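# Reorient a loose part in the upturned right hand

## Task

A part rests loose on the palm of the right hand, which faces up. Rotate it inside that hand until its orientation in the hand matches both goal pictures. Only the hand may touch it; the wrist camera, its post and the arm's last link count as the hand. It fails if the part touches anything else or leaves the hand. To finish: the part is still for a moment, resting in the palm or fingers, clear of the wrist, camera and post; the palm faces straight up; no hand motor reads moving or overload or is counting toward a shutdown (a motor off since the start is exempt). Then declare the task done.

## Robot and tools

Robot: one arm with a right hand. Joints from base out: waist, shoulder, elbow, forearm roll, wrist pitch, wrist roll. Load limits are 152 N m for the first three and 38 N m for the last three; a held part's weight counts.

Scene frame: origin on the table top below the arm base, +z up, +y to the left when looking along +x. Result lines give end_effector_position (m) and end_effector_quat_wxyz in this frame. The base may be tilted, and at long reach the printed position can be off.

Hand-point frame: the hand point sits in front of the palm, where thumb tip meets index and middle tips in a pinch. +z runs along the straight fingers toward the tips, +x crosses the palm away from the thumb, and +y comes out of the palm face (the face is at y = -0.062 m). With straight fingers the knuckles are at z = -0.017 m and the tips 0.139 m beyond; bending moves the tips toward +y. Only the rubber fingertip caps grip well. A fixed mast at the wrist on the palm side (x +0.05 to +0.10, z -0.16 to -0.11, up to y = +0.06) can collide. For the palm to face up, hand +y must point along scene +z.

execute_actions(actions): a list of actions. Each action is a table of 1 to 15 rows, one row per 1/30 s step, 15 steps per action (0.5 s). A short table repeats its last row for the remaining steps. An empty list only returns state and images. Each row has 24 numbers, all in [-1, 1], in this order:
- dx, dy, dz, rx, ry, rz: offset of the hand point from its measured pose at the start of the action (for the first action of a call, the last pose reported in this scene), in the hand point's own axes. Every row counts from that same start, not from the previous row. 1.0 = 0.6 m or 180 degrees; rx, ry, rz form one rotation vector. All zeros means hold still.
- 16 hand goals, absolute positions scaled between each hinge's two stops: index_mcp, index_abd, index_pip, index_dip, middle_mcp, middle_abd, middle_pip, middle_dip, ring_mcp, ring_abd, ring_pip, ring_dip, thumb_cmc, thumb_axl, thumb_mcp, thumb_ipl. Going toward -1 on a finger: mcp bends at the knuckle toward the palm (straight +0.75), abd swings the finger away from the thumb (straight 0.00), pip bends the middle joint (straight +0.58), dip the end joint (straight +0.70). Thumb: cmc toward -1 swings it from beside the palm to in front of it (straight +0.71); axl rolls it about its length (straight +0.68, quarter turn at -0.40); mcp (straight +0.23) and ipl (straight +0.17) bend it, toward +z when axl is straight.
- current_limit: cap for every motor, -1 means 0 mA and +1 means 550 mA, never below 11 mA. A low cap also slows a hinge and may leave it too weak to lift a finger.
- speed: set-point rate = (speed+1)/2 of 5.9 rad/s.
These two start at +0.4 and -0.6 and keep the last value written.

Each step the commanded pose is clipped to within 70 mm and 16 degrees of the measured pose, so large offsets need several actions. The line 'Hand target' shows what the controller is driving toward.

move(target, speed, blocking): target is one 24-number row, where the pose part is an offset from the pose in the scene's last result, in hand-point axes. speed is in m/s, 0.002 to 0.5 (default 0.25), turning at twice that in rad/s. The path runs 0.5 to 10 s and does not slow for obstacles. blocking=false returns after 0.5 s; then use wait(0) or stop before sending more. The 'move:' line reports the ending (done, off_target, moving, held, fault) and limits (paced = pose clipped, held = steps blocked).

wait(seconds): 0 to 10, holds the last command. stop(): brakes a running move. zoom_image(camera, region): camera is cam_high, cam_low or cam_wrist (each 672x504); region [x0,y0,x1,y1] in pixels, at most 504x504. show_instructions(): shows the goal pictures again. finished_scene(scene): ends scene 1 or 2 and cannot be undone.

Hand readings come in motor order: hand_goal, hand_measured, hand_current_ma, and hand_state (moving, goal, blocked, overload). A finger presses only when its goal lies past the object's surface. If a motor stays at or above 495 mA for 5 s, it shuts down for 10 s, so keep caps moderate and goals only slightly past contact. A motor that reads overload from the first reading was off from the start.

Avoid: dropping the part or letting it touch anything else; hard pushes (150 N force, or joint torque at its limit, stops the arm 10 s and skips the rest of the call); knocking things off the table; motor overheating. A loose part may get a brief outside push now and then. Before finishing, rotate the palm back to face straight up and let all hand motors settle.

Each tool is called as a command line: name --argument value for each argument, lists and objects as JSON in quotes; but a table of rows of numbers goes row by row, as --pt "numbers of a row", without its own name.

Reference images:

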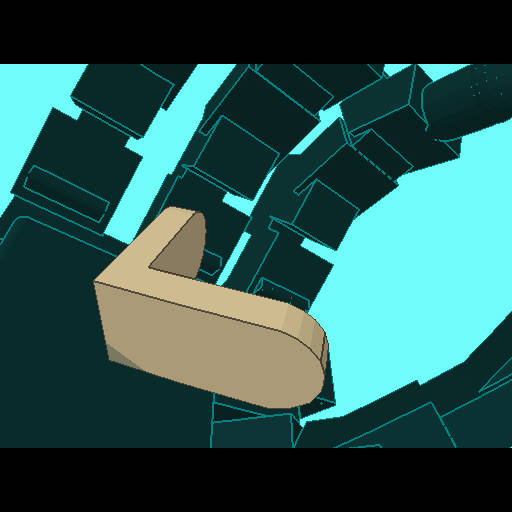

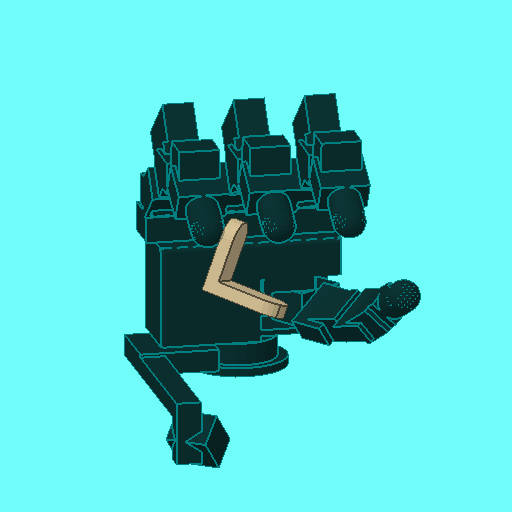

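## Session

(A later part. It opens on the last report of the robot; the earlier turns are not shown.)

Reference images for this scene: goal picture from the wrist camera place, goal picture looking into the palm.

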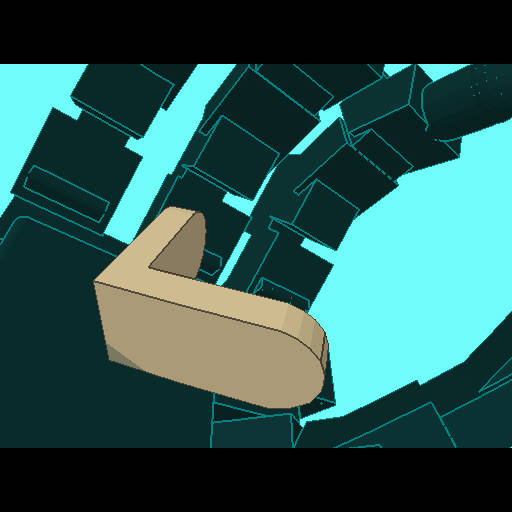

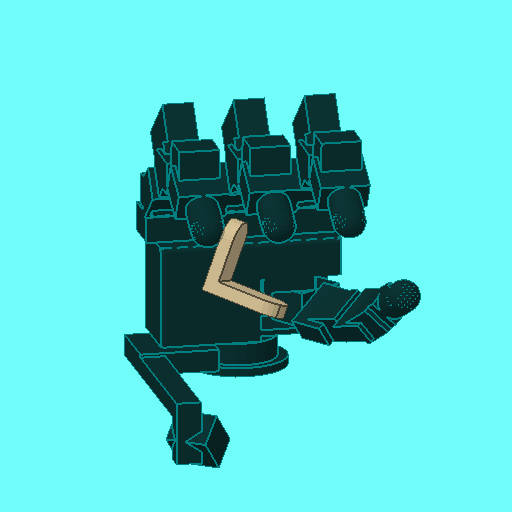

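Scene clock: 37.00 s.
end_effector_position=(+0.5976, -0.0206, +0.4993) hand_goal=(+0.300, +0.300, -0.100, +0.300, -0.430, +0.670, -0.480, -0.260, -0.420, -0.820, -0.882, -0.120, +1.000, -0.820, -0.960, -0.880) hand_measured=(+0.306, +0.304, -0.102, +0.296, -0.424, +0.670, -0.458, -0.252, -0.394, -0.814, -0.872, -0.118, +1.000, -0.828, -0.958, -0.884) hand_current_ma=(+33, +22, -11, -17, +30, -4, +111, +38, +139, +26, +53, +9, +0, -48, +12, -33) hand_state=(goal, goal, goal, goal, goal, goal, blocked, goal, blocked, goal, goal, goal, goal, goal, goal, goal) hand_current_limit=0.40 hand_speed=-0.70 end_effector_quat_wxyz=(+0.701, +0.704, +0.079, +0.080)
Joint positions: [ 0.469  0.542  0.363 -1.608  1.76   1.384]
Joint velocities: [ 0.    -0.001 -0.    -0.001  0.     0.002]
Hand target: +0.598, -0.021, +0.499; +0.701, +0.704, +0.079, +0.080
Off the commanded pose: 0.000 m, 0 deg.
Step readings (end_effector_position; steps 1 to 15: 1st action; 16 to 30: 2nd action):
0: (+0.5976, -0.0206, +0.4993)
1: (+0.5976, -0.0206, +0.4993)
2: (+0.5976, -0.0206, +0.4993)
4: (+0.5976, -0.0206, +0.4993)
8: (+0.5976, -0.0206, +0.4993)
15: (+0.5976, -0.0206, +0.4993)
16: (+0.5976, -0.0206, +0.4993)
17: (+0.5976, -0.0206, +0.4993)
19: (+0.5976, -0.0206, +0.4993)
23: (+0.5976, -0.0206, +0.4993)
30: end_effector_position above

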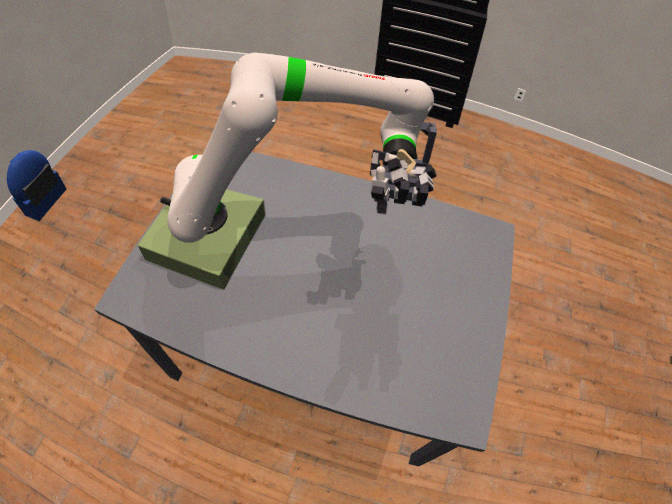

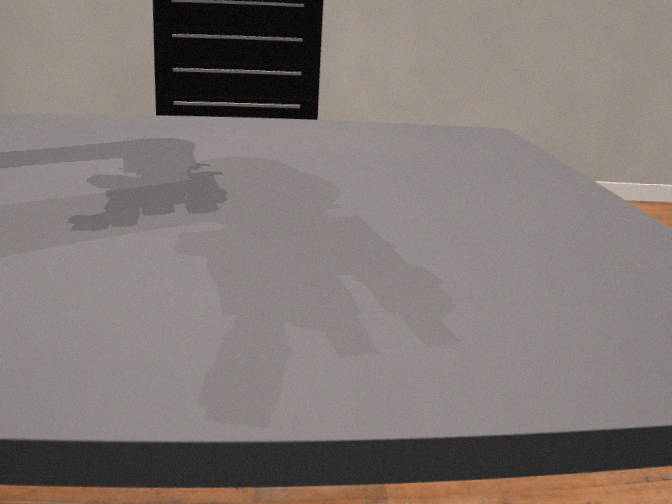

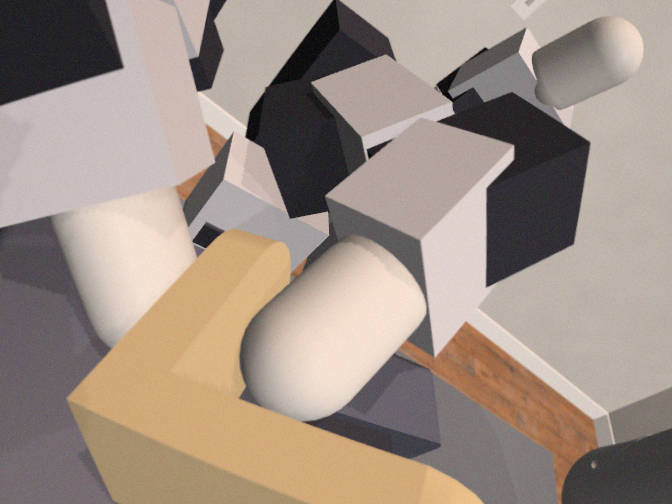

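execute_actions --actions '[[[0,0,0,0,0,0, 0.3,0.3,-0.1,0.3, -0.45,0.67,-0.47,-0.31, -0.42,-0.82,-0.883,-0.10, 1,-0.75,-0.96,-0.88, 0.4,-0.75]]]'

zoom_image --camera "cam_wrist" --region '[40, 200, 540, 504]'

Scene clock: 37.63 s.
end_effector_position=(+0.5976, -0.0206, +0.4993) hand_goal=(+0.300, +0.300, -0.100, +0.300, -0.450, +0.670, -0.470, -0.310, -0.420, -0.820, -0.882, -0.100, +1.000, -0.750, -0.960, -0.880) hand_measured=(+0.306, +0.304, -0.102, +0.296, -0.430, +0.670, -0.446, -0.280, -0.394, -0.814, -0.872, -0.114, +1.000, -0.758, -0.958, -0.884) hand_current_ma=(+33, +22, -11, -17, +112, +0, +124, +163, +139, +26, +48, -70, +0, -51, +12, -33) hand_state=(goal, goal, goal, goal, blocked, goal, blocked, blocked, blocked, goal, goal, goal, goal, goal, goal, goal) hand_current_limit=0.40 hand_speed=-0.75 end_effector_quat_wxyz=(+0.701, +0.704, +0.079, +0.080)
Joint positions: [ 0.469  0.542  0.363 -1.608  1.76   1.384]
Joint velocities: [-0.     0.    -0.001 -0.001 -0.    -0.   ]
Hand target: +0.598, -0.021, +0.499; +0.701, +0.704, +0.079, +0.080
Off the commanded pose: 0.000 m, 0 deg.
Step readings (end_effector_position):
0: (+0.5976, -0.0206, +0.4993)
1: (+0.5976, -0.0206, +0.4993)
2: (+0.5976, -0.0206, +0.4993)
4: (+0.5976, -0.0206, +0.4993)
8: (+0.5976, -0.0206, +0.4993)
15: end_effector_position above

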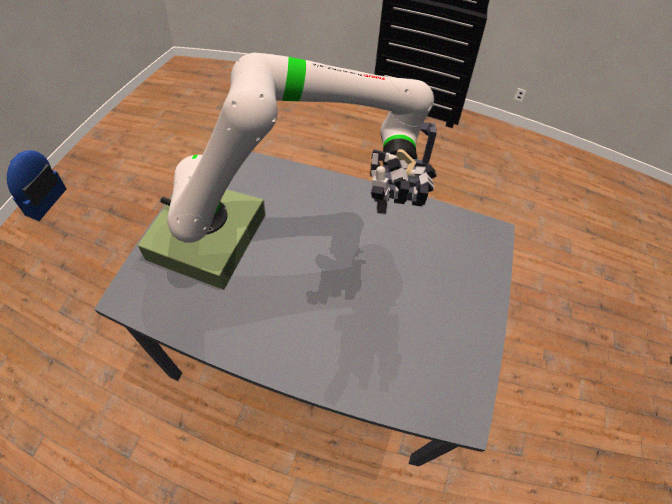

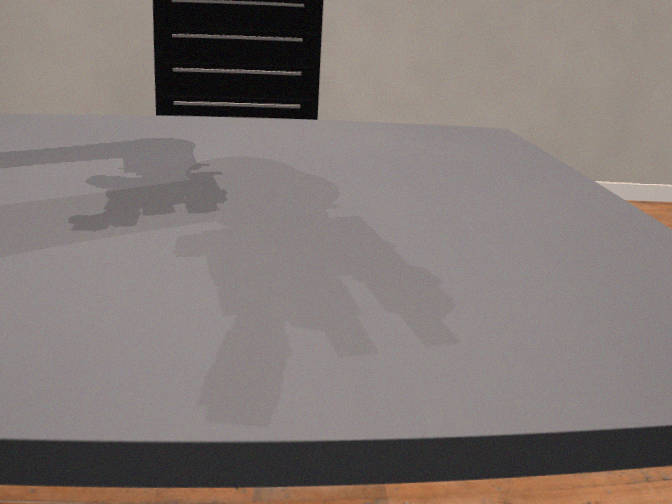

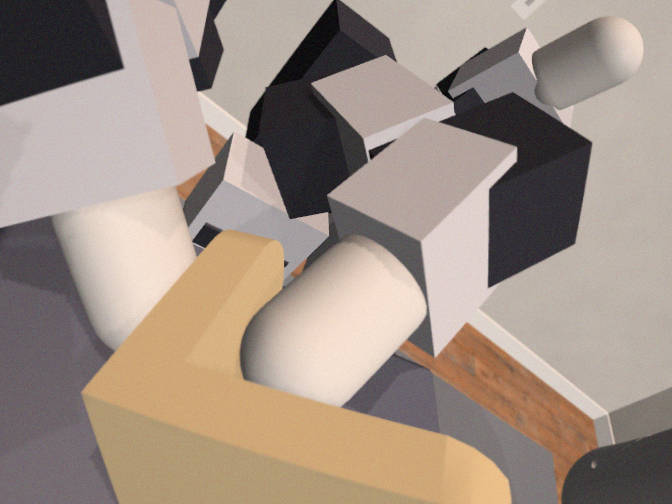

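Region (40, 200, 540, 504) of cam_wrist's 672x504 image, scaled by 1.008, with more detail than that image has; it fills the top 306 rows of this view, and the rest is white.

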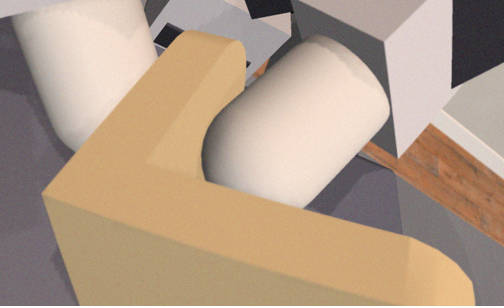

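finished_scene --scene 1

The scene is finished: the task was done.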